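## Task

Take the cardboard box out of the drawer holding it and put it into the wide cabinet's open drawer; afterwards close every drawer completely. The cabinets must stay roughly where they were, and the robot must not topple or finish leaning. Anything that stays in place only because the robot is holding it does not count.

## Robot and tools

Robot: a simulated Hello Robot Stretch 3 with one arm. It has a two-wheel differential base (0.33 m long, 0.34 m wide) that cannot strafe, a mast with a lift, and a telescoping arm pointing out of the robot's RIGHT side, ending in a wrist (yaw, pitch, roll) and a gripper. To move the gripper forward or back you drive the base. Spins happen about the point between the drive wheels, 0.05 m behind the front edge; with arm in and wrist folded the swept radius is 0.28 m, more if the wrist is unfolded. Cameras: head_camera and nav_camera on the pan/tilt head, wrist_camera on the gripper. Loose objects may occasionally be nudged by the simulation.

Frames: base frame has its origin on the floor midway between the drive wheels, x forward, y left, z up. hand_pose is reported in it, located where closed fingertips meet. Odometry frame is the base frame at scene start; heading is positive to the left, -3.142 to 3.142.

execute_actions takes "actions": a list run in order. Each action may hold "robot", "steps" (1 to 450 control steps at 30 per second, default 1) and "until" (early exit condition, only together with steps). An action with only steps just waits. "robot" is one command, a list of up to 8 commands executed in sequence (a queue, which may include {"pause_s": s}, s at most 15), or {"stop": true} to brake everything and clear the queue. A command can carry:
- "base": exactly one of translate_m (metres, relative offset from where the base is when that command begins, forward positive, magnitude at most 1) or rotate_rad (radians, relative turn, counter-clockwise/left positive, magnitude at most 3.2).
- "joints": a single object keyed by joint name with absolute target positions; unnamed joints keep their current goal. Ranges: lift_m 0 to 1.1 (arm height on mast, m); arm_m 0 to 0.52 (extension, m); wrist_yaw_rad -1.345 to 4.42 (0 along the arm, positive swings toward the front, 3.0 folds over the base); wrist_pitch_rad -1.57 to 0.451 (0 level, negative tips fingers down); wrist_roll_rad -2.911 to 2.911; gripper_m -0.089 to 0.179 (larger is wider; actual fingertip gap is 0.007 smaller near closed, 0.025 smaller fully open, zero below 0.007); head_pan_rad -3.953 to 1.73 (0 ahead, positive left, -1.57 looks along the arm); head_tilt_rad -1.53 to 0.419 (negative down).
- "contact_limits": {"arm_m": effort%} 1 to 100, the effort at which that arm motion halts; smaller is gentler, too small halts immediately. Lasts until arm_m's next command.
Base and joint motions in one command start together and keep running across later actions and while the operator thinks. A new command takes over at once, discarding the rest of any older queue. In a queue, the next command starts only when the previous one's motions end "done" (off_target also counts for base and gripper); other outcomes drop the remainder. One out-of-range or invalid value rejects the whole call.

until: e.g. {"robot": {"status": "ended"}} fires when nothing reads moving and the queue is not running (or instantly if the action's command was refused). Fields can be compared with [op, value], ops = != < <= > >=, status fields take a word or ["!=","moving"]. {"any": {"status": "ended"}} fires when any single motion or the queue finishes.

Speed: base goes 0.30 m/s and 1.9 rad/s only when stowed (lift_m under 0.30, arm_m under 0.03, wrist_yaw_rad over 2.54); otherwise 0.10 m/s and 0.63 rad/s.

Gripper: to grasp, command a value below the object's width; to let go, open to at least 0.02 above where fingers made contact. Neither reading nor "done" proves a grasp; check images/effort. Over-squeezing triggers a stall guard that weakens grip.

Wrist safety: fold (yaw 3.0) or unfold only with lift_m 0.32 to 0.95, pitch -0.4, roll near 0; once folded the lift may go down to 0.25. If yaw is below -0.4, keep pitch at -0.5 or lower.

Results report base_status (with progress of base goal in brackets), joint_goals, joint_status (moving, done, off_target, contact_stop, time_out, stopped, not_commanded, torque_fault), measured_speeds, refusals/queue/queue_left, motor_effort in % (peak in brackets, noisy, biased), lidar_m (12 sectors of 30 degrees starting straight ahead, going counter-clockwise; plane 0.17 m high; "-" means nothing), wrist_depth_mm and head_depth_mm (7x7 median depth grids), base_odometry, turned_by_wheels/imu, base_tilt in degrees (forward/right positive), hand_pose, and a robot.on_its_own line when the robot has changed a goal, a joint is slack or off, effort at rest is abnormal, or tilt differs 3 degrees or more from the start. "refused:", "dropped:" and "replaced:" lines explain problems, counting from 0. Each successful call returns one image per camera, taken at the end; an empty actions list just looks.

Contact: lift and arm halt on firm contact (contact_stop) and go slack until recommanded. Base, wrist and head have no such stop and keep pushing. Wrist servos overloaded for seconds shut off for 10 s (torque_fault); wait with steps.

Balance risks: pushing something rigid with the gripper above about 0.45 m, pushing again after a contact_stop, driving while holding or pushing a fixed object, or snagging furniture (worst reversing) can tip the robot. If it leans, reverse the last move in small steps, release what the gripper presses, and lower lift to about 0.2 if needed.

zoom_image: camera (head_camera, nav_camera or wrist_camera) and region [x0, y0, x1, y1] in pixels of that camera's last image, origin top-left, at most 504 by 504.

finished_scene: scene (integer 1 or 2) ends that scene irreversibly and reports success. Before calling it, wait for every motion to finish and make sure the object rests in the drawer unsupported and drawers are closed. Avoid drops, slams, hard hits and strong pushes.

Each tool is called after "Request:" as name(argument=value, ...), one argument or row to a line, values as JSON.

## Session

Request:
execute_actions(
  actions=[],
)

Scene clock: 0.00 s.
robot.base_odometry: x=+0.000 y=+0.000 heading=+0.000 (m, m, rad; robot's odometry frame)
robot.turned_by_wheels: +0.000 (rad since the last result)
robot.turned_by_imu: +0.000 (rad since the last result)
robot.base_tilt: forward=+0.2 right=-1.6 (deg)
robot.lidar_m: 1.31 1.23 1.44 1.98 1.98 2.31 1.42 1.42 2.34 2.35 2.22 2.00
robot.head_depth_mm: 1888 1870 1852 1864 1846 1828 1795 / 1819 1825 1819 1798 1788 1781 1764 / 1797 1784 1773 1774 1756 1730 1733 / 1743 1740 1738 1716 1713 1712 1695 / 1704 1709 1687 1694 1684 1678 1655 / 1685 1662 1662 1646 1649 1623 1302 / 1643 1632 1625 1613 1599 1100 818
robot.base_status: not_commanded
robot.joint_positions: lift_m=+0.500 arm_m=+0.000 wrist_yaw_rad=+2.894 wrist_pitch_rad=-0.517 wrist_roll_rad=-0.016 gripper_m=+0.037 head_pan_rad=-0.011 head_tilt_rad=-0.002
robot.joint_goals: lift_m=+0.500 arm_m=+0.000 wrist_yaw_rad=+2.894 wrist_pitch_rad=-0.517 wrist_roll_rad=-0.016 gripper_m=+0.037 head_pan_rad=-0.011 head_tilt_rad=-0.002
robot.joint_status: lift_m=not_commanded arm_m=not_commanded wrist_yaw_rad=not_commanded wrist_pitch_rad=not_commanded wrist_roll_rad=not_commanded gripper_m=not_commanded head_pan_rad=not_commanded head_tilt_rad=not_commanded
robot.measured_speeds: translate_m=+0.000 rotate_rad=+0.000 lift_m=+0.000 arm_m=+0.000 wrist_yaw_rad=+0.000 wrist_pitch_rad=+0.000 wrist_roll_rad=+0.000 head_pan_rad=+0.000 head_tilt_rad=+0.000
robot: refusals=0 queue=idle queue_left=0
robot.motor_effort: left_wheel=+0 right_wheel=+0 lift_m=+21 arm_m=+0 wrist_yaw_rad=+0 wrist_pitch_rad=+3 wrist_roll_rad=+0 gripper_m=+0 head_pan_rad=-1 head_tilt_rad=+2 (%)
robot.hand_pose: x=+0.0305 y=+0.0591 z=+0.4908 quat_wxyz=(+0.264, +0.695, +0.097, +0.662) (m; robot's base frame)
robot.wrist_depth_mm: - - - - - - 978 / - - - - - - - / - - - - - - - / 936 - 964 - - - - / 786 - 831 856 855 903 865 / 679 664 - 721 733 756 755 / 597 603 615 621 626 650 659
pictures: head_camera (sideways: a quarter turn clockwise sets it upright), nav_camera (sideways: a quarter turn counterclockwise sets it upright), wrist_camera
Images, in order (width x height): head_camera 896x504, nav_camera 672x504, wrist_camera 644x364.

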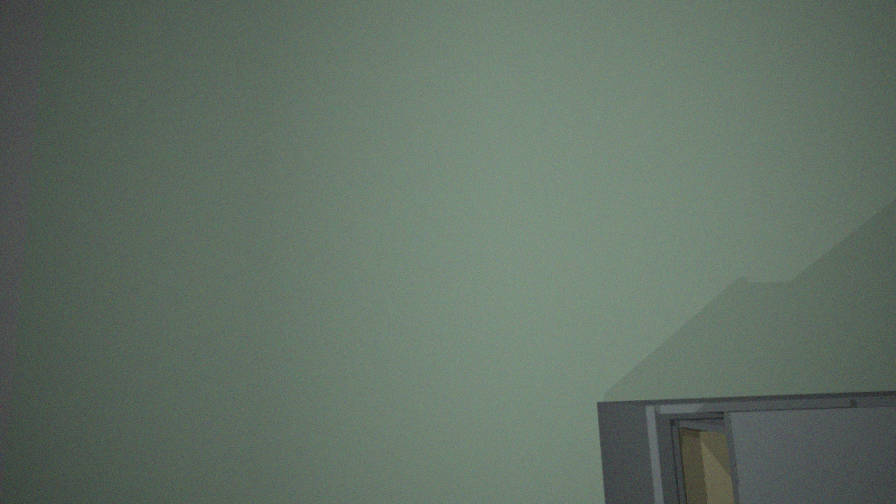

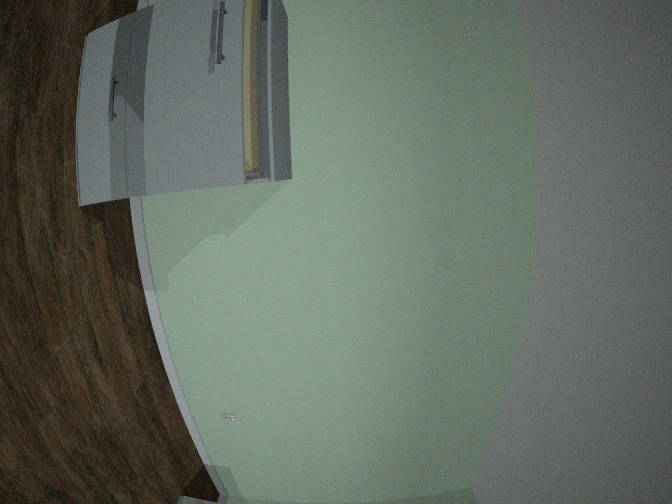

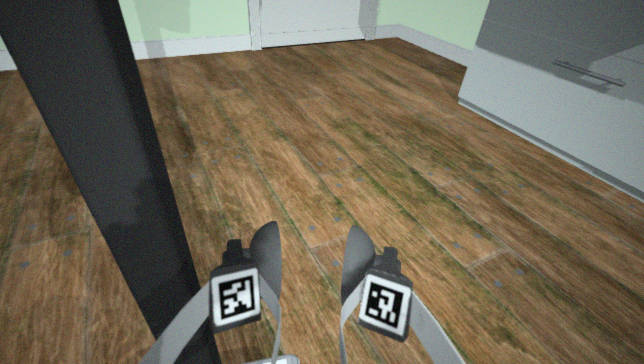

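Request:
execute_actions(
  actions=[
    {"robot":{"joints":{"head_pan_rad":0.6,"head_tilt_rad":-0.5}},"steps":90,"until":{"robot":{"status":"ended"}}},
  ],
)

Request:
execute_actions(
  actions=[
    {"robot":{"joints":{"head_pan_rad":-1.2,"head_tilt_rad":-0.5}},"steps":120,"until":{"robot":{"status":"ended"}}},
  ],
)

Request:
execute_actions(
  actions=[
    {"robot":{"joints":{"head_pan_rad":-2.8,"head_tilt_rad":-0.5}},"steps":120,"until":{"robot":{"status":"ended"}}},
  ],
)

Scene clock: 4.60 s.
robot.base_odometry: x=+0.000 y=+0.000 heading=+0.000 (m, m, rad; robot's odometry frame)
robot.turned_by_wheels: +0.000 (rad since the last result)
robot.turned_by_imu: -0.001 (rad since the last result)
robot.base_tilt: forward=+0.2 right=-1.5 (deg)
robot.lidar_m: 1.30 1.23 1.44 1.98 1.98 2.31 1.42 1.42 2.34 2.34 2.22 2.00
robot.head_depth_mm: 1422 1507 1122 918 1394 1506 1349 / 1474 1553 1166 960 1459 1563 1355 / 1520 1608 1206 1002 1513 1609 1367 / 1584 1682 1262 1048 1603 1660 1360 / 1634 1730 1055 1098 1678 1653 1370 / 1704 1824 1091 1156 1966 1667 1394 / 1750 1935 1142 1219 2160 1696 1397
robot.base_status: not_commanded
robot.joint_positions: lift_m=+0.500 arm_m=+0.000 wrist_yaw_rad=+2.894 wrist_pitch_rad=-0.517 wrist_roll_rad=-0.016 gripper_m=+0.037 head_pan_rad=+0.593 head_tilt_rad=-0.493
robot.joint_goals: lift_m=+0.500 arm_m=+0.000 wrist_yaw_rad=+2.894 wrist_pitch_rad=-0.517 wrist_roll_rad=-0.016 gripper_m=+0.037 head_pan_rad=+0.600 head_tilt_rad=-0.500
robot.joint_status: lift_m=not_commanded arm_m=not_commanded wrist_yaw_rad=not_commanded wrist_pitch_rad=not_commanded wrist_roll_rad=not_commanded gripper_m=not_commanded head_pan_rad=done head_tilt_rad=done
robot.measured_speeds: translate_m=+0.000 rotate_rad=+0.000 lift_m=+0.000 arm_m=+0.000 wrist_yaw_rad=+0.000 wrist_pitch_rad=+0.000 wrist_roll_rad=+0.000 head_pan_rad=+0.000 head_tilt_rad=+0.000
robot: refusals=0 queue=done queue_left=0
robot.motor_effort: left_wheel=+1(1) right_wheel=+0(0) lift_m=+22(22) arm_m=-1(0) wrist_yaw_rad=+1(0) wrist_pitch_rad=+3(4) wrist_roll_rad=+0(0) gripper_m=+1(1) head_pan_rad=+4(33) head_tilt_rad=-1(19) (%)
robot.hand_pose: x=+0.0305 y=+0.0591 z=+0.4908 quat_wxyz=(+0.264, +0.695, +0.097, +0.662) (m; robot's base frame)
robot.wrist_depth_mm: - - - - - - - / - - - - - - - / - - - - - - - / 912 - 981 - - - - / 792 - 861 845 849 898 919 / 678 680 - 727 734 740 757 / 605 605 620 627 621 648 664
pictures: head_camera (sideways: a quarter turn clockwise sets it upright), nav_camera (sideways: a quarter turn counterclockwise sets it upright), wrist_camera
camera_calibration (this result's frames):
head_camera: T_world_to_cam=[[-0.404353, -0.222326, -0.887169, 1.17504], [-0.584425, 0.808948, 0.0636454, -0.0799599], [0.703523, 0.54422, -0.457034, 0.545687], [0, 0, 0, 1]] pos_world=[0.0444961, 0.0289512, 1.29694]
nav_camera: T_world_to_cam=[[0.442981, 0.238101, 0.864335, -1.08422], [0.537086, -0.842421, -0.0431976, 0.10002], [0.717849, 0.483358, -0.501057, 0.60312], [0, 0, 0, 1]] pos_world=[-0.00637805, 0.050891, 1.24365]
wrist_camera: T_world_to_cam=[[0.968174, -0.242009, 0.0637945, -0.0565955], [-0.0953668, -0.592399, -0.79998, 0.471025], [0.231394, 0.768437, -0.596625, 0.410056], [0, 0, 0, 1]] pos_world=[0.00482975, -0.0497639, 0.625072]
Images, in order (width x height): head_camera 896x504, nav_camera 672x504, wrist_camera 644x364.

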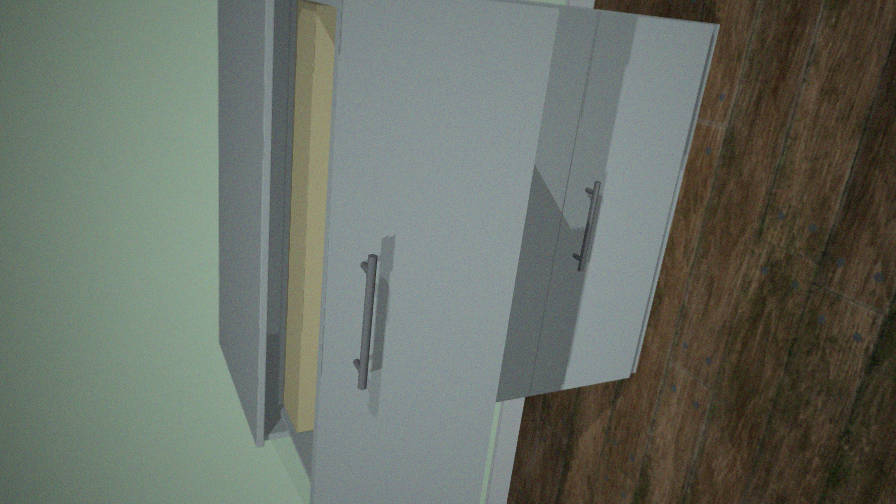

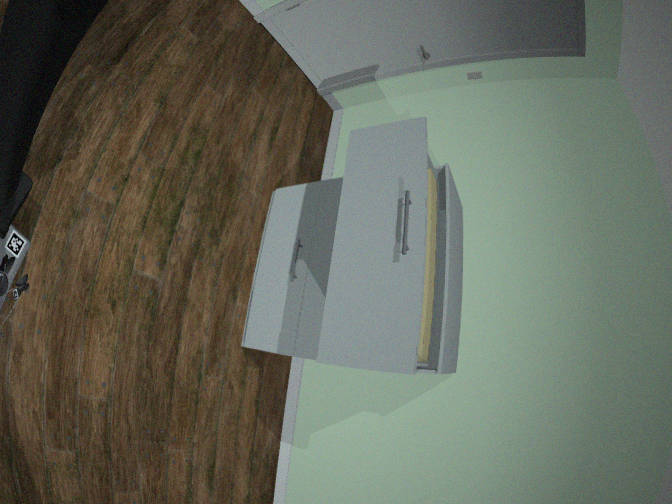

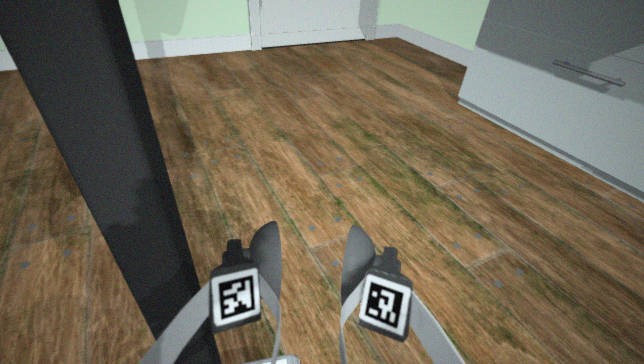

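Scene clock: 6.03 s.
robot.base_odometry: x=+0.000 y=+0.000 heading=+0.000 (m, m, rad; robot's odometry frame)
robot.turned_by_wheels: +0.000 (rad since the last result)
robot.turned_by_imu: +0.000 (rad since the last result)
robot.base_tilt: forward=+0.1 right=-1.6 (deg)
robot.lidar_m: 1.30 1.23 1.44 1.98 1.98 2.31 1.42 1.42 2.34 2.34 2.22 2.00
robot.head_depth_mm: 2305 2510 2326 2592 2046 1602 1336 / 2338 2509 2718 2762 2036 1630 1349 / 2369 2551 2764 2797 2073 1648 1357 / 2414 2598 2832 2873 2088 1648 1363 / 2444 2619 2822 2735 2125 1667 1376 / 2440 2689 2362 2407 2153 1683 1395 / 2521 2720 2291 2425 2157 1699 1397
robot.base_status: not_commanded
robot.joint_positions: lift_m=+0.500 arm_m=+0.000 wrist_yaw_rad=+2.894 wrist_pitch_rad=-0.517 wrist_roll_rad=-0.016 gripper_m=+0.037 head_pan_rad=-1.193 head_tilt_rad=-0.494
robot.joint_goals: lift_m=+0.500 arm_m=+0.000 wrist_yaw_rad=+2.894 wrist_pitch_rad=-0.517 wrist_roll_rad=-0.016 gripper_m=+0.037 head_pan_rad=-1.200 head_tilt_rad=-0.500
robot.joint_status: lift_m=not_commanded arm_m=not_commanded wrist_yaw_rad=not_commanded wrist_pitch_rad=not_commanded wrist_roll_rad=not_commanded gripper_m=not_commanded head_pan_rad=done head_tilt_rad=done
robot.measured_speeds: translate_m=+0.000 rotate_rad=+0.000 lift_m=+0.000 arm_m=+0.000 wrist_yaw_rad=+0.000 wrist_pitch_rad=+0.000 wrist_roll_rad=+0.000 head_pan_rad=+0.000 head_tilt_rad=+0.000
robot: refusals=0 queue=done queue_left=0
robot.motor_effort: left_wheel=+0(1) right_wheel=+0(0) lift_m=+22(22) arm_m=+0(0) wrist_yaw_rad=+0(0) wrist_pitch_rad=+4(3) wrist_roll_rad=+0(0) gripper_m=+0(1) head_pan_rad=-3(37) head_tilt_rad=-1(4) (%)
robot.hand_pose: x=+0.0305 y=+0.0591 z=+0.4908 quat_wxyz=(+0.264, +0.695, +0.097, +0.662) (m; robot's base frame)
robot.wrist_depth_mm: - - - - - - - / - - - - - - - / - - - - - - - / 950 - 962 - - - - / 788 - 847 848 860 872 919 / 688 676 - 708 737 726 764 / 605 605 614 635 622 654 657
pictures: head_camera (sideways: a quarter turn clockwise sets it upright), nav_camera (sideways: a quarter turn counterclockwise sets it upright), wrist_camera
camera_calibration (this result's frames):
head_camera: T_world_to_cam=[[-0.131174, 0.442733, -0.887007, 1.17316], [0.91491, 0.398607, 0.063657, -0.0891209], [0.38175, -0.803181, -0.457347, 0.548058], [0, 0, 0, 1]] pos_world=[0.026204, -0.0436817, 1.29693]
nav_camera: T_world_to_cam=[[0.138353, -0.483827, 0.864158, -1.08213], [-0.937525, -0.345228, -0.0431887, 0.109003], [0.319228, -0.804194, -0.501363, 0.60595], [0, 0, 0, 1]] pos_world=[0.0584735, 0.00136645, 1.24364]
wrist_camera: T_world_to_cam=[[0.968174, -0.242009, 0.0637945, -0.0565955], [-0.0953669, -0.592399, -0.79998, 0.471025], [0.231394, 0.768437, -0.596625, 0.410056], [0, 0, 0, 1]] pos_world=[0.00482976, -0.0497639, 0.625072]
Images, in order (width x height): head_camera 896x504, nav_camera 672x504, wrist_camera 644x364.

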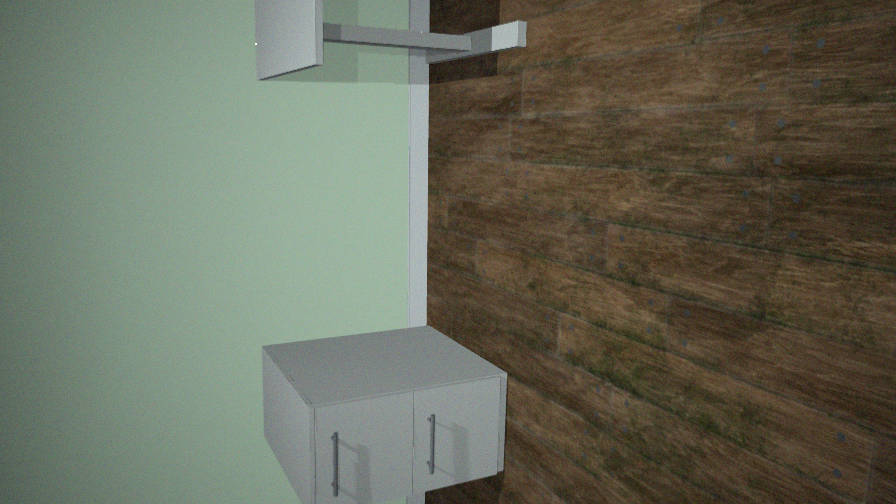

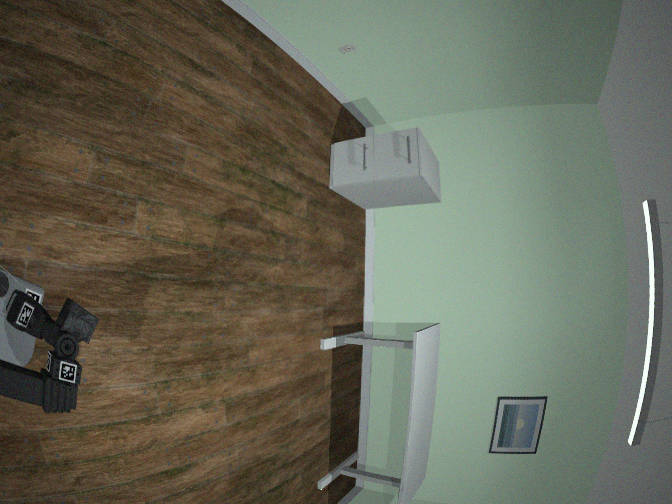

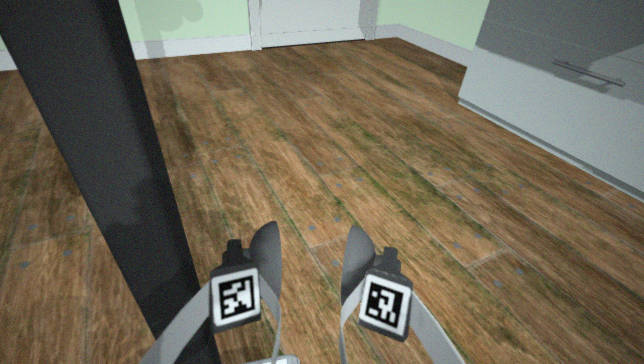

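Scene clock: 7.37 s.
robot.base_odometry: x=+0.000 y=+0.000 heading=+0.000 (m, m, rad; robot's odometry frame)
robot.turned_by_wheels: +0.000 (rad since the last result)
robot.turned_by_imu: +0.000 (rad since the last result)
robot.base_tilt: forward=+0.2 right=-1.5 (deg)
robot.lidar_m: 1.31 1.23 1.44 1.98 1.98 2.31 1.42 1.42 2.35 2.35 2.23 2.00
robot.head_depth_mm: 1697 1795 1927 1557 1240 1619 1337 / 1710 1846 1945 1570 1268 1628 1344 / 1723 1869 1971 1579 1700 1645 1362 / 1753 1880 2049 2239 2084 1660 1372 / 1767 1904 2056 2263 2127 1661 1382 / 1777 1935 2101 2279 2129 1687 1391 / 1796 1954 2129 2336 2161 1682 1392
robot.base_status: not_commanded
robot.joint_positions: lift_m=+0.500 arm_m=+0.000 wrist_yaw_rad=+2.894 wrist_pitch_rad=-0.517 wrist_roll_rad=-0.016 gripper_m=+0.037 head_pan_rad=-2.793 head_tilt_rad=-0.494
robot.joint_goals: lift_m=+0.500 arm_m=+0.000 wrist_yaw_rad=+2.894 wrist_pitch_rad=-0.517 wrist_roll_rad=-0.016 gripper_m=+0.037 head_pan_rad=-2.800 head_tilt_rad=-0.500
robot.joint_status: lift_m=not_commanded arm_m=not_commanded wrist_yaw_rad=not_commanded wrist_pitch_rad=not_commanded wrist_roll_rad=not_commanded gripper_m=not_commanded head_pan_rad=done head_tilt_rad=done
robot.measured_speeds: translate_m=+0.000 rotate_rad=+0.000 lift_m=+0.000 arm_m=+0.000 wrist_yaw_rad=+0.000 wrist_pitch_rad=+0.000 wrist_roll_rad=+0.000 head_pan_rad=+0.000 head_tilt_rad=+0.000
robot: refusals=0 queue=done queue_left=0
robot.motor_effort: left_wheel=+1(1) right_wheel=+0(0) lift_m=+22(21) arm_m=+0(0) wrist_yaw_rad=-1(1) wrist_pitch_rad=+3(4) wrist_roll_rad=+0(0) gripper_m=+1(0) head_pan_rad=-3(36) head_tilt_rad=-2(2) (%)
robot.hand_pose: x=+0.0305 y=+0.0591 z=+0.4908 quat_wxyz=(+0.264, +0.695, +0.097, +0.662) (m; robot's base frame)
robot.wrist_depth_mm: - - - - - - - / - - - - - - - / - - - - - - - / 946 - 999 - - - - / 805 - 823 838 861 872 881 / 677 684 - 722 733 745 784 / 591 606 610 622 627 650 663
pictures: head_camera (sideways: a quarter turn clockwise sets it upright), nav_camera (sideways: a quarter turn counterclockwise sets it upright), wrist_camera
camera_calibration (this result's frames):
head_camera: T_world_to_cam=[[0.446414, 0.118198, -0.886986, 1.16961], [0.371708, -0.926165, 0.0636585, -0.0858093], [-0.813971, -0.358118, -0.457388, 0.555404], [0, 0, 0, 1]] pos_world=[-0.0381501, -0.0188193, 1.29692]
nav_camera: T_world_to_cam=[[-0.487699, -0.124174, 0.864136, -1.07829], [-0.317692, 0.94721, -0.0431876, 0.105221], [-0.813155, -0.295592, -0.501403, 0.612908], [0, 0, 0, 1]] pos_world=[0.00593846, -0.0523901, 1.24364]
wrist_camera: T_world_to_cam=[[0.968174, -0.242009, 0.0637945, -0.0565955], [-0.0953668, -0.592399, -0.79998, 0.471025], [0.231394, 0.768437, -0.596625, 0.410056], [0, 0, 0, 1]] pos_world=[0.00482975, -0.0497639, 0.625072]
Images, in order (width x height): head_camera 896x504, nav_camera 672x504, wrist_camera 644x364.

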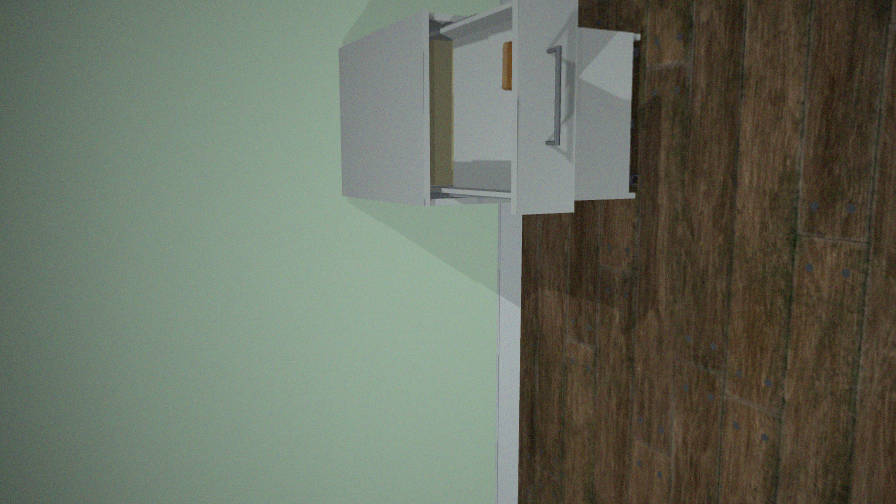

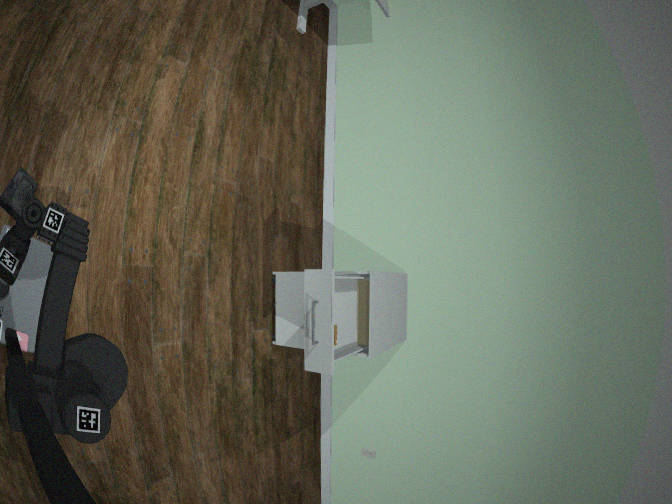

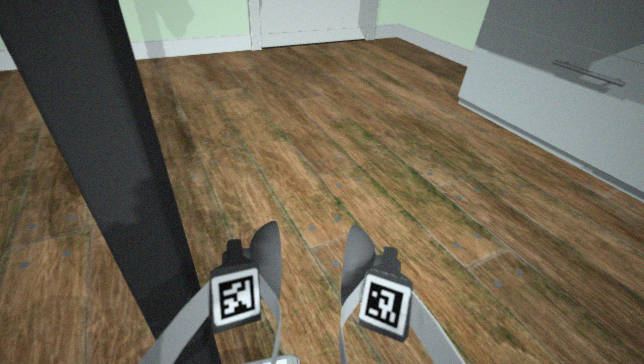

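Request:
execute_actions(
  actions=[
    {"robot":[{"base":{"translate_m":-0.72},"joints":{"lift_m":0.9,"wrist_pitch_rad":-0.4,"head_pan_rad":-1.57,"head_tilt_rad":-1.0}},{"base":{"rotate_rad":-1.305},"joints":{"wrist_yaw_rad":0.0}}],"steps":450,"until":{"robot":{"status":"ended"}}},
  ],
)

Scene clock: 54.97 s.
robot.base_odometry: x=-0.720 y=+0.000 heading=-1.305 (m, m, rad; robot's odometry frame)
robot.turned_by_wheels: -1.305 (rad since the last result)
robot.turned_by_imu: -1.327 (rad since the last result)
robot.base_tilt: forward=+0.1 right=-1.6 (deg)
robot.lidar_m: 2.53 2.72 2.51 1.93 2.01 1.86 1.80 1.85 1.37 0.73 0.75 1.89
robot.head_depth_mm: 1256 1475 1687 - - 1165 1117 / 1252 1425 1674 - - 1193 1137 / 1204 1018 940 - - 1207 1145 / 1203 1026 1010 907 829 1231 1116 / 1202 1036 1016 922 824 1240 1131 / 1229 1052 983 911 820 1251 1133 / 1254 1471 1738 1580 1380 1254 1144
robot.base_status: done (rotate_rad -1.3049 of -1.3050)
robot.joint_positions: lift_m=+0.900 arm_m=+0.000 wrist_yaw_rad=+0.003 wrist_pitch_rad=-0.421 wrist_roll_rad=-0.016 gripper_m=+0.037 head_pan_rad=-1.577 head_tilt_rad=-0.988
robot.joint_goals: lift_m=+0.900 arm_m=+0.000 wrist_yaw_rad=+0.000 wrist_pitch_rad=-0.400 wrist_roll_rad=-0.016 gripper_m=+0.037 head_pan_rad=-1.570 head_tilt_rad=-1.000
robot.joint_status: lift_m=done arm_m=not_commanded wrist_yaw_rad=done wrist_pitch_rad=done wrist_roll_rad=not_commanded gripper_m=not_commanded head_pan_rad=done head_tilt_rad=done
robot.measured_speeds: translate_m=+0.000 rotate_rad=+0.000 lift_m=+0.000 arm_m=+0.000 wrist_yaw_rad=+0.000 wrist_pitch_rad=+0.000 wrist_roll_rad=+0.000 head_pan_rad=+0.000 head_tilt_rad=+0.000
robot: refusals=0 queue=done queue_left=0
robot.motor_effort: left_wheel=+3(5) right_wheel=-2(7) lift_m=+28(30) arm_m=+0(1) wrist_yaw_rad=-2(2) wrist_pitch_rad=+6(8) wrist_roll_rad=+0(0) gripper_m=-1(1) head_pan_rad=+3(37) head_tilt_rad=-3(23) (%)
robot.hand_pose: x=-0.0209 y=-0.3692 z=+0.9116 quat_wxyz=(+0.697, +0.150, -0.686, -0.146) (m; robot's base frame)
robot.wrist_depth_mm: - - 982 984 968 975 988 / - - - - - - - / - - 969 984 - - - / - - 720 716 - - - / - - 709 698 - - - / - 642 - 629 - - - / - 503 520 550 - - -
pictures: head_camera (sideways: a quarter turn clockwise sets it upright), nav_camera (sideways: a quarter turn counterclockwise sets it upright), wrist_camera
camera_calibration (this result's frames):
head_camera: T_world_to_cam=[[0.0465545, 0.825107, -0.563055, 0.749849], [0.997407, -0.0074255, 0.0715861, -0.0999027], [0.0548853, -0.564927, -0.823313, 1.02608], [0, 0, 0, 1]] pos_world=[0.00841811, -0.0397881, 1.27414]
nav_camera: T_world_to_cam=[[-0.0552039, -0.850188, 0.523577, -0.637099], [-0.998469, 0.0487633, -0.0260926, 0.0870952], [-0.0033477, -0.524216, -0.851579, 1.06342], [0, 0, 0, 1]] pos_world=[0.0553516, 0.0115586, 1.24143]
wrist_camera: T_world_to_cam=[[-0.997963, 0.000458544, 0.0637876, -0.0889294], [-0.0543349, 0.517762, -0.853798, 1.00882], [-0.0334183, -0.855525, -0.516682, 0.324089], [0, 0, 0, 1]] pos_world=[-0.0231037, -0.24502, 1.03445]
Images, in order (width x height): head_camera 896x504, nav_camera 672x504, wrist_camera 644x364.

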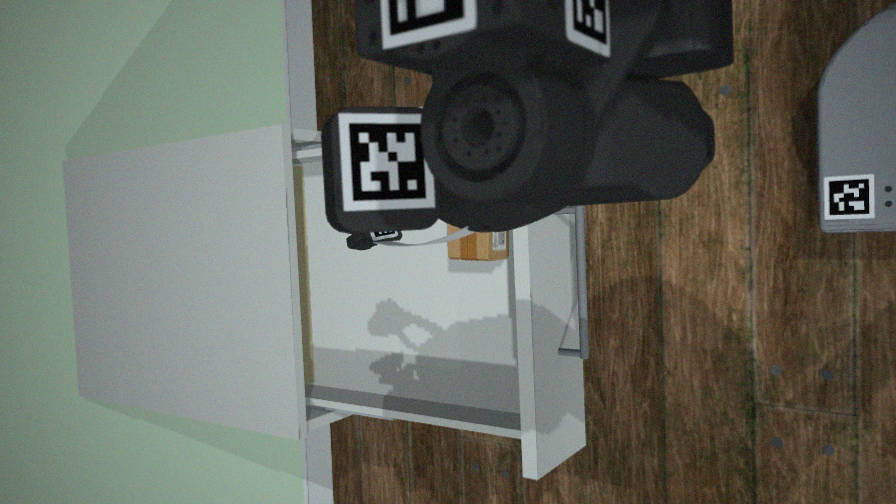

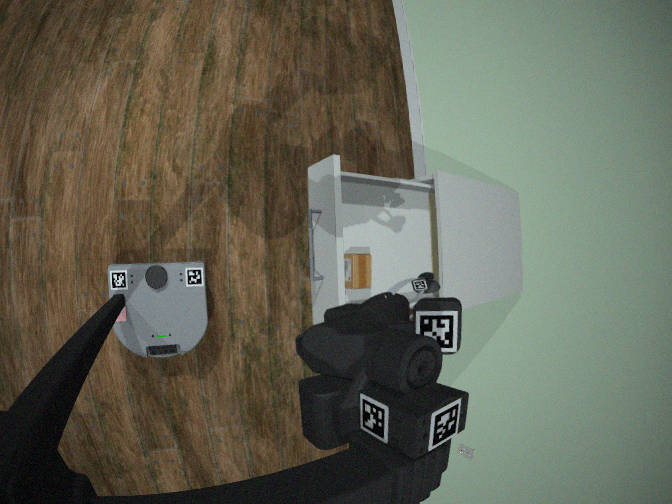

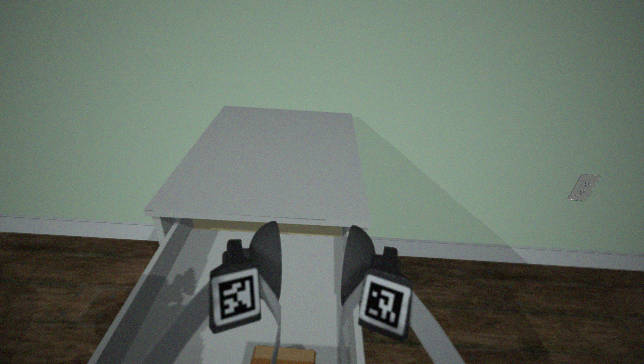

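Request:
execute_actions(
  actions=[
    {"robot":{"base":{"translate_m":0.043},"joints":{"wrist_pitch_rad":-1.57,"arm_m":0.3,"gripper_m":0.17,"wrist_roll_rad":0.0}},"steps":300,"until":{"robot":{"status":"ended"}}},
  ],
)

Scene clock: 63.93 s.
robot.base_odometry: x=-0.709 y=-0.041 heading=-1.305 (m, m, rad; robot's odometry frame)
robot.turned_by_wheels: +0.000 (rad since the last result)
robot.turned_by_imu: -0.001 (rad since the last result)
robot.base_tilt: forward=+0.2 right=-1.5 (deg)
robot.lidar_m: 2.49 2.68 2.51 1.93 2.01 1.91 1.84 1.86 1.36 0.73 0.75 1.90
robot.head_depth_mm: - 1486 1669 1510 1316 1211 1118 / - 985 1013 884 1291 1219 1137 / - - 995 847 788 1218 1145 / 1198 1030 1009 914 825 1234 1123 / 1208 1043 1018 917 823 1234 1128 / 1231 1372 1006 1495 824 1246 1137 / 1254 1475 1741 1580 1399 1253 1133
robot.base_status: done (translate_m +0.0430 of +0.0430)
robot.joint_positions: lift_m=+0.900 arm_m=+0.300 wrist_yaw_rad=+0.002 wrist_pitch_rad=-1.558 wrist_roll_rad=-0.002 gripper_m=+0.170 head_pan_rad=-1.577 head_tilt_rad=-0.988
robot.joint_goals: lift_m=+0.900 arm_m=+0.300 wrist_yaw_rad=+0.000 wrist_pitch_rad=-1.570 wrist_roll_rad=+0.000 gripper_m=+0.170 head_pan_rad=-1.570 head_tilt_rad=-1.000
robot.joint_status: lift_m=done arm_m=done wrist_yaw_rad=done wrist_pitch_rad=done wrist_roll_rad=done gripper_m=done head_pan_rad=done head_tilt_rad=done
robot.measured_speeds: translate_m=+0.000 rotate_rad=+0.000 lift_m=+0.000 arm_m=+0.000 wrist_yaw_rad=+0.000 wrist_pitch_rad=+0.000 wrist_roll_rad=+0.000 head_pan_rad=+0.000 head_tilt_rad=+0.000
robot: refusals=0 queue=done queue_left=0
robot.motor_effort: left_wheel=+2(8) right_wheel=-2(4) lift_m=+29(28) arm_m=+2(3) wrist_yaw_rad=-2(2) wrist_pitch_rad=-2(6) wrist_roll_rad=+2(2) gripper_m=+1(99) head_pan_rad=+3(3) head_tilt_rad=-3(4) (%)
robot.hand_pose: x=-0.0217 y=-0.4239 z=+0.7817 quat_wxyz=(+0.504, +0.498, -0.502, -0.496) (m; robot's base frame)
robot.wrist_depth_mm: 886 385 389 391 397 888 900 / 906 393 395 401 407 944 949 / 916 401 406 360 410 905 937 / 927 401 416 421 421 962 968 / 958 324 341 357 334 956 962 / 944 962 973 - - 993 - / - - 994 - - - -
pictures: head_camera (sideways: a quarter turn clockwise sets it upright), nav_camera (sideways: a quarter turn counterclockwise sets it upright), wrist_camera
camera_calibration (this result's frames):
head_camera: T_world_to_cam=[[0.0464497, 0.825252, -0.562851, 0.749584], [0.997408, -0.00731549, 0.0715858, -0.0999023], [0.0549588, -0.564717, -0.823453, 1.02626], [0, 0, 0, 1]] pos_world=[0.00842325, -0.0397809, 1.27413]
nav_camera: T_world_to_cam=[[-0.0550958, -0.850325, 0.523367, -0.636826], [-0.998476, 0.0486419, -0.026082, 0.0870815], [-0.00327932, -0.524006, -0.851708, 1.06358], [0, 0, 0, 1]] pos_world=[0.0553502, 0.0115799, 1.24143]
wrist_camera: T_world_to_cam=[[-0.998578, -0.0441216, 0.0299247, -0.0737891], [-0.040549, 0.992995, 0.110983, 0.373783], [-0.0346118, 0.109612, -0.993372, 0.991984], [0, 0, 0, 1]] pos_world=[-0.0241933, -0.483153, 0.946133]
Images, in order (width x height): head_camera 896x504, nav_camera 672x504, wrist_camera 644x364.

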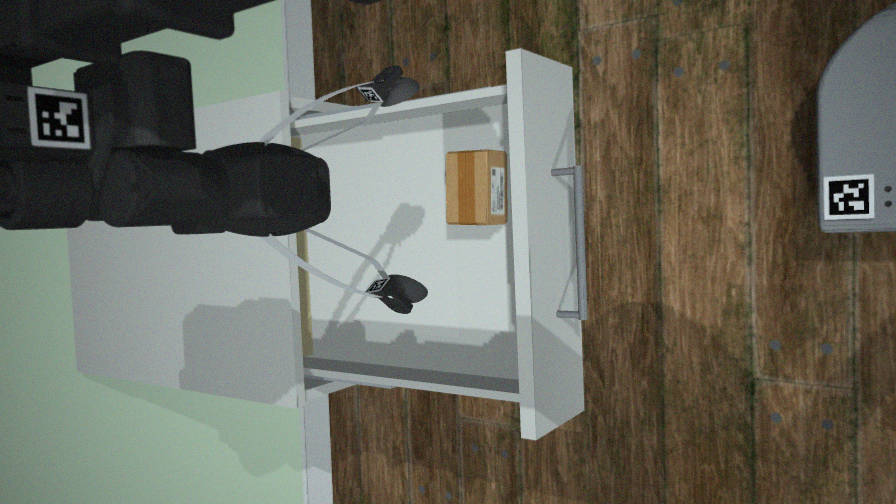

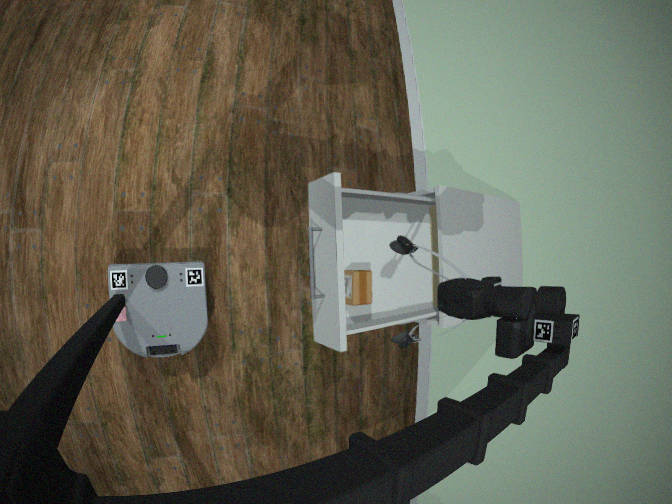

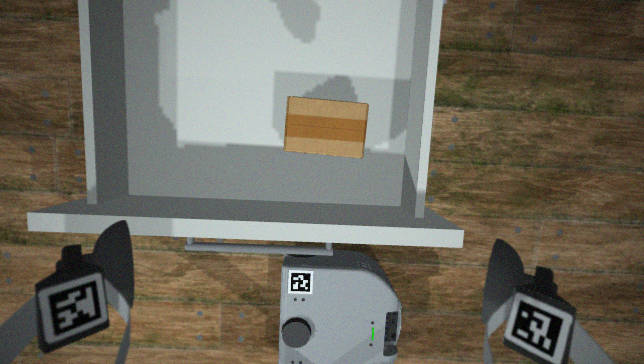

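Request:
execute_actions(
  actions=[
    {"robot":{"base":{"translate_m":-0.016},"joints":{"arm_m":0.376,"gripper_m":0.14,"lift_m":0.77}},"steps":300,"until":{"robot":{"status":"ended"}}},
  ],
)

Scene clock: 80.93 s.
robot.base_odometry: x=-0.713 y=-0.026 heading=-1.305 (m, m, rad; robot's odometry frame)
robot.turned_by_wheels: +0.000 (rad since the last result)
robot.turned_by_imu: -0.001 (rad since the last result)
robot.base_tilt: forward=+0.2 right=-1.6 (deg)
robot.lidar_m: 2.50 2.70 2.51 1.92 2.01 1.89 1.83 1.86 1.37 0.73 0.75 1.90
robot.head_depth_mm: 1260 1428 - - 1322 1210 1113 / 1227 - 1638 1435 1292 1223 1138 / 1197 - 981 865 830 1228 1144 / 1207 1029 1003 902 827 1236 1120 / 1199 1038 1009 919 825 1236 1123 / 1232 1103 989 948 821 1245 1130 / 1253 1474 1727 1578 1393 1258 1138
robot.base_status: done (translate_m -0.0160 of -0.0160)
robot.joint_positions: lift_m=+0.770 arm_m=+0.376 wrist_yaw_rad=+0.002 wrist_pitch_rad=-1.559 wrist_roll_rad=-0.002 gripper_m=+0.140 head_pan_rad=-1.577 head_tilt_rad=-0.988
robot.joint_goals: lift_m=+0.770 arm_m=+0.376 wrist_yaw_rad=+0.000 wrist_pitch_rad=-1.570 wrist_roll_rad=+0.000 gripper_m=+0.140 head_pan_rad=-1.570 head_tilt_rad=-1.000
robot.joint_status: lift_m=done arm_m=done wrist_yaw_rad=done wrist_pitch_rad=done wrist_roll_rad=done gripper_m=done head_pan_rad=done head_tilt_rad=done
robot.measured_speeds: translate_m=+0.000 rotate_rad=+0.000 lift_m=+0.000 arm_m=+0.000 wrist_yaw_rad=+0.000 wrist_pitch_rad=+0.000 wrist_roll_rad=+0.000 head_pan_rad=+0.000 head_tilt_rad=+0.000
robot: refusals=0 queue=done queue_left=0
robot.motor_effort: left_wheel=+2(4) right_wheel=-2(7) lift_m=+14(29) arm_m=+2(3) wrist_yaw_rad=-1(2) wrist_pitch_rad=-2(2) wrist_roll_rad=+2(2) gripper_m=+0(96) head_pan_rad=+3(4) head_tilt_rad=-3(3) (%)
robot.hand_pose: x=-0.0217 y=-0.4997 z=+0.6526 quat_wxyz=(+0.504, +0.498, -0.502, -0.496) (m; robot's base frame)
robot.wrist_depth_mm: 264 266 269 268 271 778 772 / 271 273 275 274 278 787 812 / 276 278 278 280 281 817 790 / 281 283 287 257 284 819 820 / 288 288 289 241 289 843 868 / 293 - 295 299 299 880 882 / 238 238 255 263 262 869 868
pictures: head_camera (sideways: a quarter turn clockwise sets it upright), nav_camera (sideways: a quarter turn counterclockwise sets it upright), wrist_camera
camera_calibration (this result's frames):
head_camera: T_world_to_cam=[[0.0464489, 0.825252, -0.562851, 0.749584], [0.997408, -0.00731453, 0.0715858, -0.0999023], [0.0549594, -0.564717, -0.823453, 1.02626], [0, 0, 0, 1]] pos_world=[0.00842329, -0.0397809, 1.27413]
nav_camera: T_world_to_cam=[[-0.055095, -0.850325, 0.523367, -0.636826], [-0.998476, 0.0486409, -0.0260821, 0.0870816], [-0.00327882, -0.524006, -0.851708, 1.06358], [0, 0, 0, 1]] pos_world=[0.0553502, 0.0115799, 1.24143]
wrist_camera: T_world_to_cam=[[-0.998578, -0.0441467, 0.0298863, -0.0732563], [-0.0405471, 0.992894, 0.111877, 0.46272], [-0.034613, 0.110506, -0.993273, 0.872409], [0, 0, 0, 1]] pos_world=[-0.0241935, -0.559073, 0.816962]
Images, in order (width x height): head_camera 896x504, nav_camera 672x504, wrist_camera 644x364.

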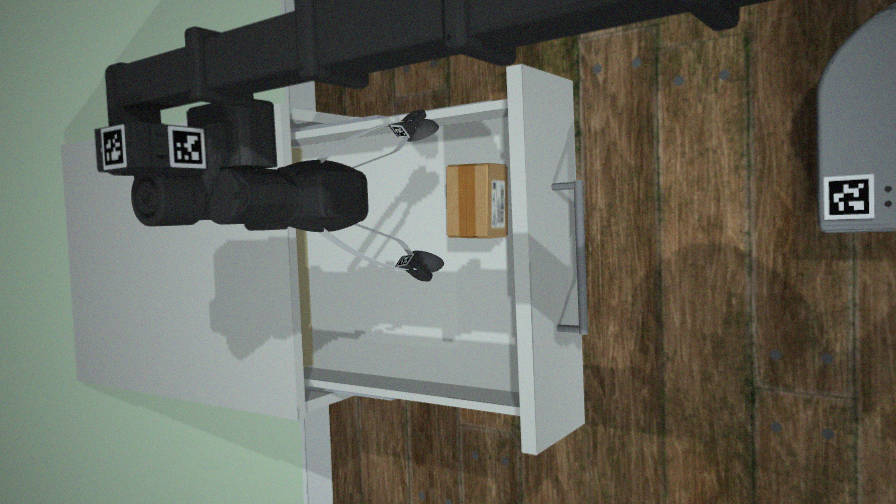

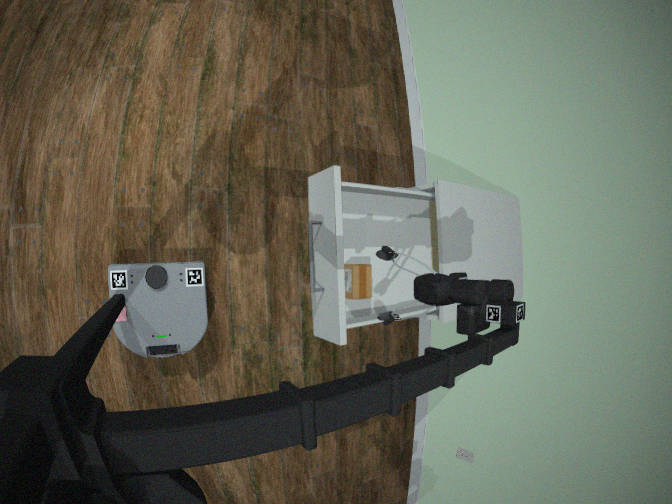

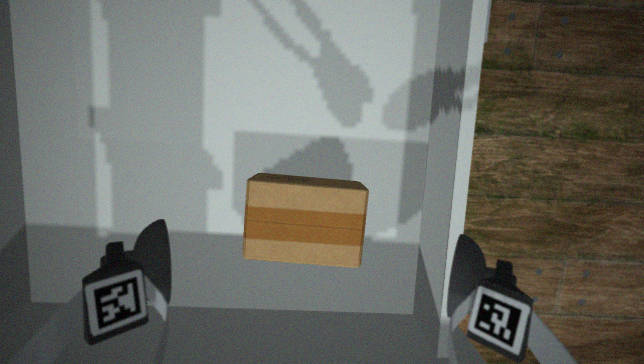

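Request:
execute_actions(
  actions=[
    {"robot":[{"base":{"translate_m":0.004},"joints":{"gripper_m":0.13,"lift_m":0.72}}],"steps":300,"until":{"robot":{"status":"ended"}}},
  ],
)

Scene clock: 90.63 s.
robot.base_odometry: x=-0.712 y=-0.030 heading=-1.305 (m, m, rad; robot's odometry frame)
robot.turned_by_wheels: +0.000 (rad since the last result)
robot.turned_by_imu: -0.001 (rad since the last result)
robot.base_tilt: forward=+0.1 right=-1.5 (deg)
robot.lidar_m: 2.50 2.69 2.51 1.93 2.00 1.89 1.83 1.86 1.37 0.72 0.75 1.89
robot.head_depth_mm: 1256 1480 1686 - - 1212 1113 / 1255 1372 996 899 1295 1215 1139 / 1190 1070 - 854 789 1225 1145 / 1200 1029 1006 903 826 1233 1118 / 1201 1035 1013 921 821 1234 1130 / 1228 1129 1001 939 822 1248 1135 / 1260 1482 1730 1592 1398 1264 1141
robot.base_status: done (translate_m +0.0040 of +0.0040)
robot.joint_positions: lift_m=+0.720 arm_m=+0.376 wrist_yaw_rad=+0.002 wrist_pitch_rad=-1.559 wrist_roll_rad=-0.002 gripper_m=+0.130 head_pan_rad=-1.577 head_tilt_rad=-0.988
robot.joint_goals: lift_m=+0.720 arm_m=+0.376 wrist_yaw_rad=+0.000 wrist_pitch_rad=-1.570 wrist_roll_rad=+0.000 gripper_m=+0.130 head_pan_rad=-1.570 head_tilt_rad=-1.000
robot.joint_status: lift_m=done arm_m=done wrist_yaw_rad=done wrist_pitch_rad=done wrist_roll_rad=done gripper_m=done head_pan_rad=done head_tilt_rad=done
robot.measured_speeds: translate_m=+0.000 rotate_rad=+0.000 lift_m=+0.000 arm_m=+0.000 wrist_yaw_rad=+0.000 wrist_pitch_rad=+0.000 wrist_roll_rad=+0.000 head_pan_rad=+0.000 head_tilt_rad=+0.000
robot: refusals=0 queue=done queue_left=0
robot.motor_effort: left_wheel=+2(6) right_wheel=-2(5) lift_m=+14(14) arm_m=+2(3) wrist_yaw_rad=-1(1) wrist_pitch_rad=-2(2) wrist_roll_rad=+2(2) gripper_m=+0(52) head_pan_rad=+2(3) head_tilt_rad=-3(3) (%)
robot.hand_pose: x=-0.0217 y=-0.4997 z=+0.6026 quat_wxyz=(+0.504, +0.498, -0.502, -0.496) (m; robot's base frame)
robot.wrist_depth_mm: 219 222 221 223 225 193 717 / 223 225 225 226 229 192 729 / 226 227 229 232 233 204 770 / 230 234 235 233 237 201 774 / 236 238 237 190 241 216 795 / 242 - 243 193 245 797 813 / 244 240 248 249 252 209 838
pictures: head_camera (sideways: a quarter turn clockwise sets it upright), nav_camera (sideways: a quarter turn counterclockwise sets it upright), wrist_camera
camera_calibration (this result's frames):
head_camera: T_world_to_cam=[[0.0464489, 0.825252, -0.562851, 0.749584], [0.997408, -0.00731453, 0.0715858, -0.0999023], [0.0549594, -0.564717, -0.823453, 1.02626], [0, 0, 0, 1]] pos_world=[0.00842329, -0.0397809, 1.27413]
nav_camera: T_world_to_cam=[[-0.055095, -0.850325, 0.523367, -0.636826], [-0.998476, 0.0486409, -0.0260821, 0.0870816], [-0.00327882, -0.524006, -0.851708, 1.06358], [0, 0, 0, 1]] pos_world=[0.0553502, 0.0115799, 1.24143]
wrist_camera: T_world_to_cam=[[-0.998578, -0.0441468, 0.0298863, -0.0717621], [-0.0405472, 0.992894, 0.111877, 0.468316], [-0.034613, 0.110506, -0.993273, 0.822745], [0, 0, 0, 1]] pos_world=[-0.0241935, -0.559075, 0.766961]
Images, in order (width x height): head_camera 896x504, nav_camera 672x504, wrist_camera 644x364.

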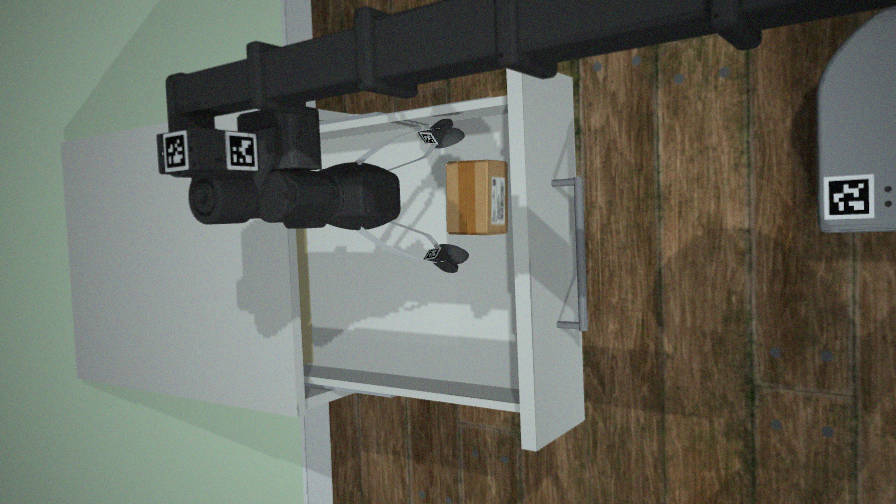

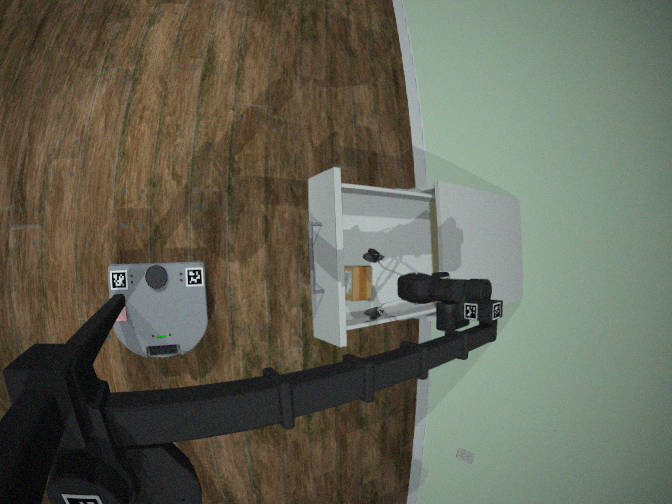

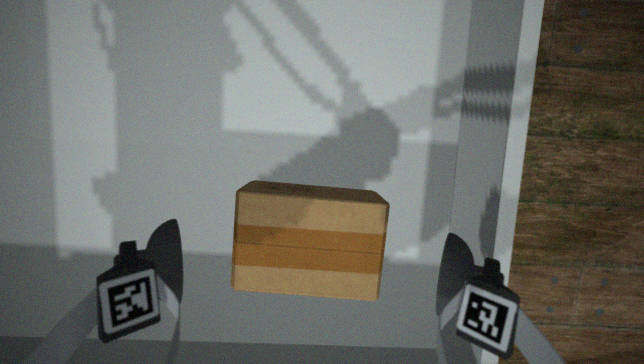

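Well centered. Lower and close.

Request:
execute_actions(
  actions=[
    {"robot":[{"joints":{"lift_m":0.668}}],"steps":300,"until":{"robot":{"status":"ended"}}},
  ],
)

Scene clock: 98.20 s.
robot.base_odometry: x=-0.712 y=-0.030 heading=-1.305 (m, m, rad; robot's odometry frame)
robot.turned_by_wheels: +0.000 (rad since the last result)
robot.turned_by_imu: -0.001 (rad since the last result)
robot.base_tilt: forward=+0.1 right=-1.6 (deg)
robot.lidar_m: 2.50 2.70 2.51 1.93 2.01 1.89 1.83 1.86 1.37 0.73 0.76 1.90
robot.head_depth_mm: 1254 1476 1665 1532 - - - / 1257 1402 - 893 1292 1212 1137 / 1186 1039 - 849 787 1221 1142 / 1197 1028 1008 913 827 1232 1123 / 1207 1040 1012 921 823 1237 1122 / 1227 1129 999 940 822 1246 1134 / 1253 1478 1742 1575 1397 1260 1134
robot.base_status: done (translate_m +0.0040 of +0.0040)
robot.joint_positions: lift_m=+0.668 arm_m=+0.376 wrist_yaw_rad=+0.002 wrist_pitch_rad=-1.559 wrist_roll_rad=-0.002 gripper_m=+0.130 head_pan_rad=-1.577 head_tilt_rad=-0.988
robot.joint_goals: lift_m=+0.668 arm_m=+0.376 wrist_yaw_rad=+0.000 wrist_pitch_rad=-1.570 wrist_roll_rad=+0.000 gripper_m=+0.130 head_pan_rad=-1.570 head_tilt_rad=-1.000
robot.joint_status: lift_m=done arm_m=done wrist_yaw_rad=done wrist_pitch_rad=done wrist_roll_rad=done gripper_m=done head_pan_rad=done head_tilt_rad=done
robot.measured_speeds: translate_m=+0.000 rotate_rad=+0.000 lift_m=+0.000 arm_m=+0.000 wrist_yaw_rad=+0.000 wrist_pitch_rad=+0.000 wrist_roll_rad=+0.000 head_pan_rad=+0.000 head_tilt_rad=+0.000
robot: refusals=0 queue=done queue_left=0
robot.motor_effort: left_wheel=+2(3) right_wheel=-2(2) lift_m=+14(15) arm_m=+2(2) wrist_yaw_rad=+0(1) wrist_pitch_rad=-2(2) wrist_roll_rad=+2(2) gripper_m=+0(0) head_pan_rad=+3(4) head_tilt_rad=-3(3) (%)
robot.hand_pose: x=-0.0217 y=-0.4997 z=+0.5506 quat_wxyz=(+0.504, +0.498, -0.502, -0.496) (m; robot's base frame)
robot.wrist_depth_mm: 170 171 172 174 175 173 127 / 174 175 175 176 178 176 126 / 178 177 179 181 181 176 131 / 182 181 183 183 185 173 137 / 184 184 136 138 175 171 136 / 190 - 139 139 141 150 740 / 192 194 143 142 196 181 765
pictures: head_camera (sideways: a quarter turn clockwise sets it upright), nav_camera (sideways: a quarter turn counterclockwise sets it upright), wrist_camera
camera_calibration (this result's frames):
head_camera: T_world_to_cam=[[0.0464489, 0.825252, -0.562851, 0.749584], [0.997408, -0.00731453, 0.0715858, -0.0999023], [0.0549594, -0.564717, -0.823453, 1.02626], [0, 0, 0, 1]] pos_world=[0.00842329, -0.0397809, 1.27413]
nav_camera: T_world_to_cam=[[-0.055095, -0.850325, 0.523367, -0.636826], [-0.998476, 0.0486409, -0.0260821, 0.0870815], [-0.00327882, -0.524006, -0.851708, 1.06358], [0, 0, 0, 1]] pos_world=[0.0553502, 0.0115799, 1.24143]
wrist_camera: T_world_to_cam=[[-0.998578, -0.044147, 0.0298863, -0.0702083], [-0.0405474, 0.992894, 0.111877, 0.474133], [-0.034613, 0.110506, -0.993273, 0.771103], [0, 0, 0, 1]] pos_world=[-0.0241935, -0.559076, 0.714969]
Images, in order (width x height): head_camera 896x504, nav_camera 672x504, wrist_camera 644x364.

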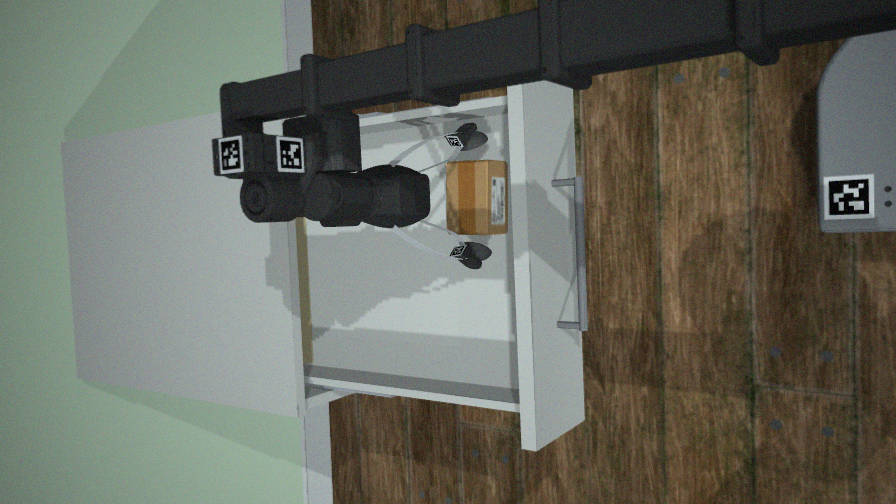

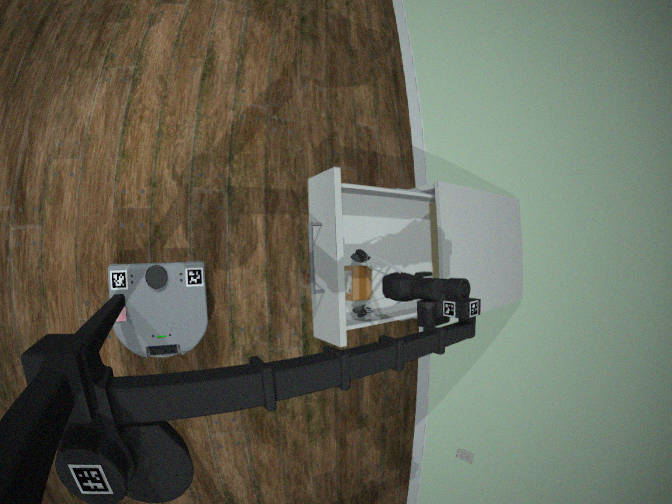

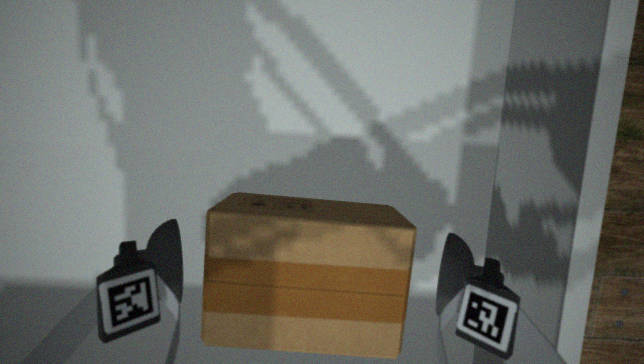

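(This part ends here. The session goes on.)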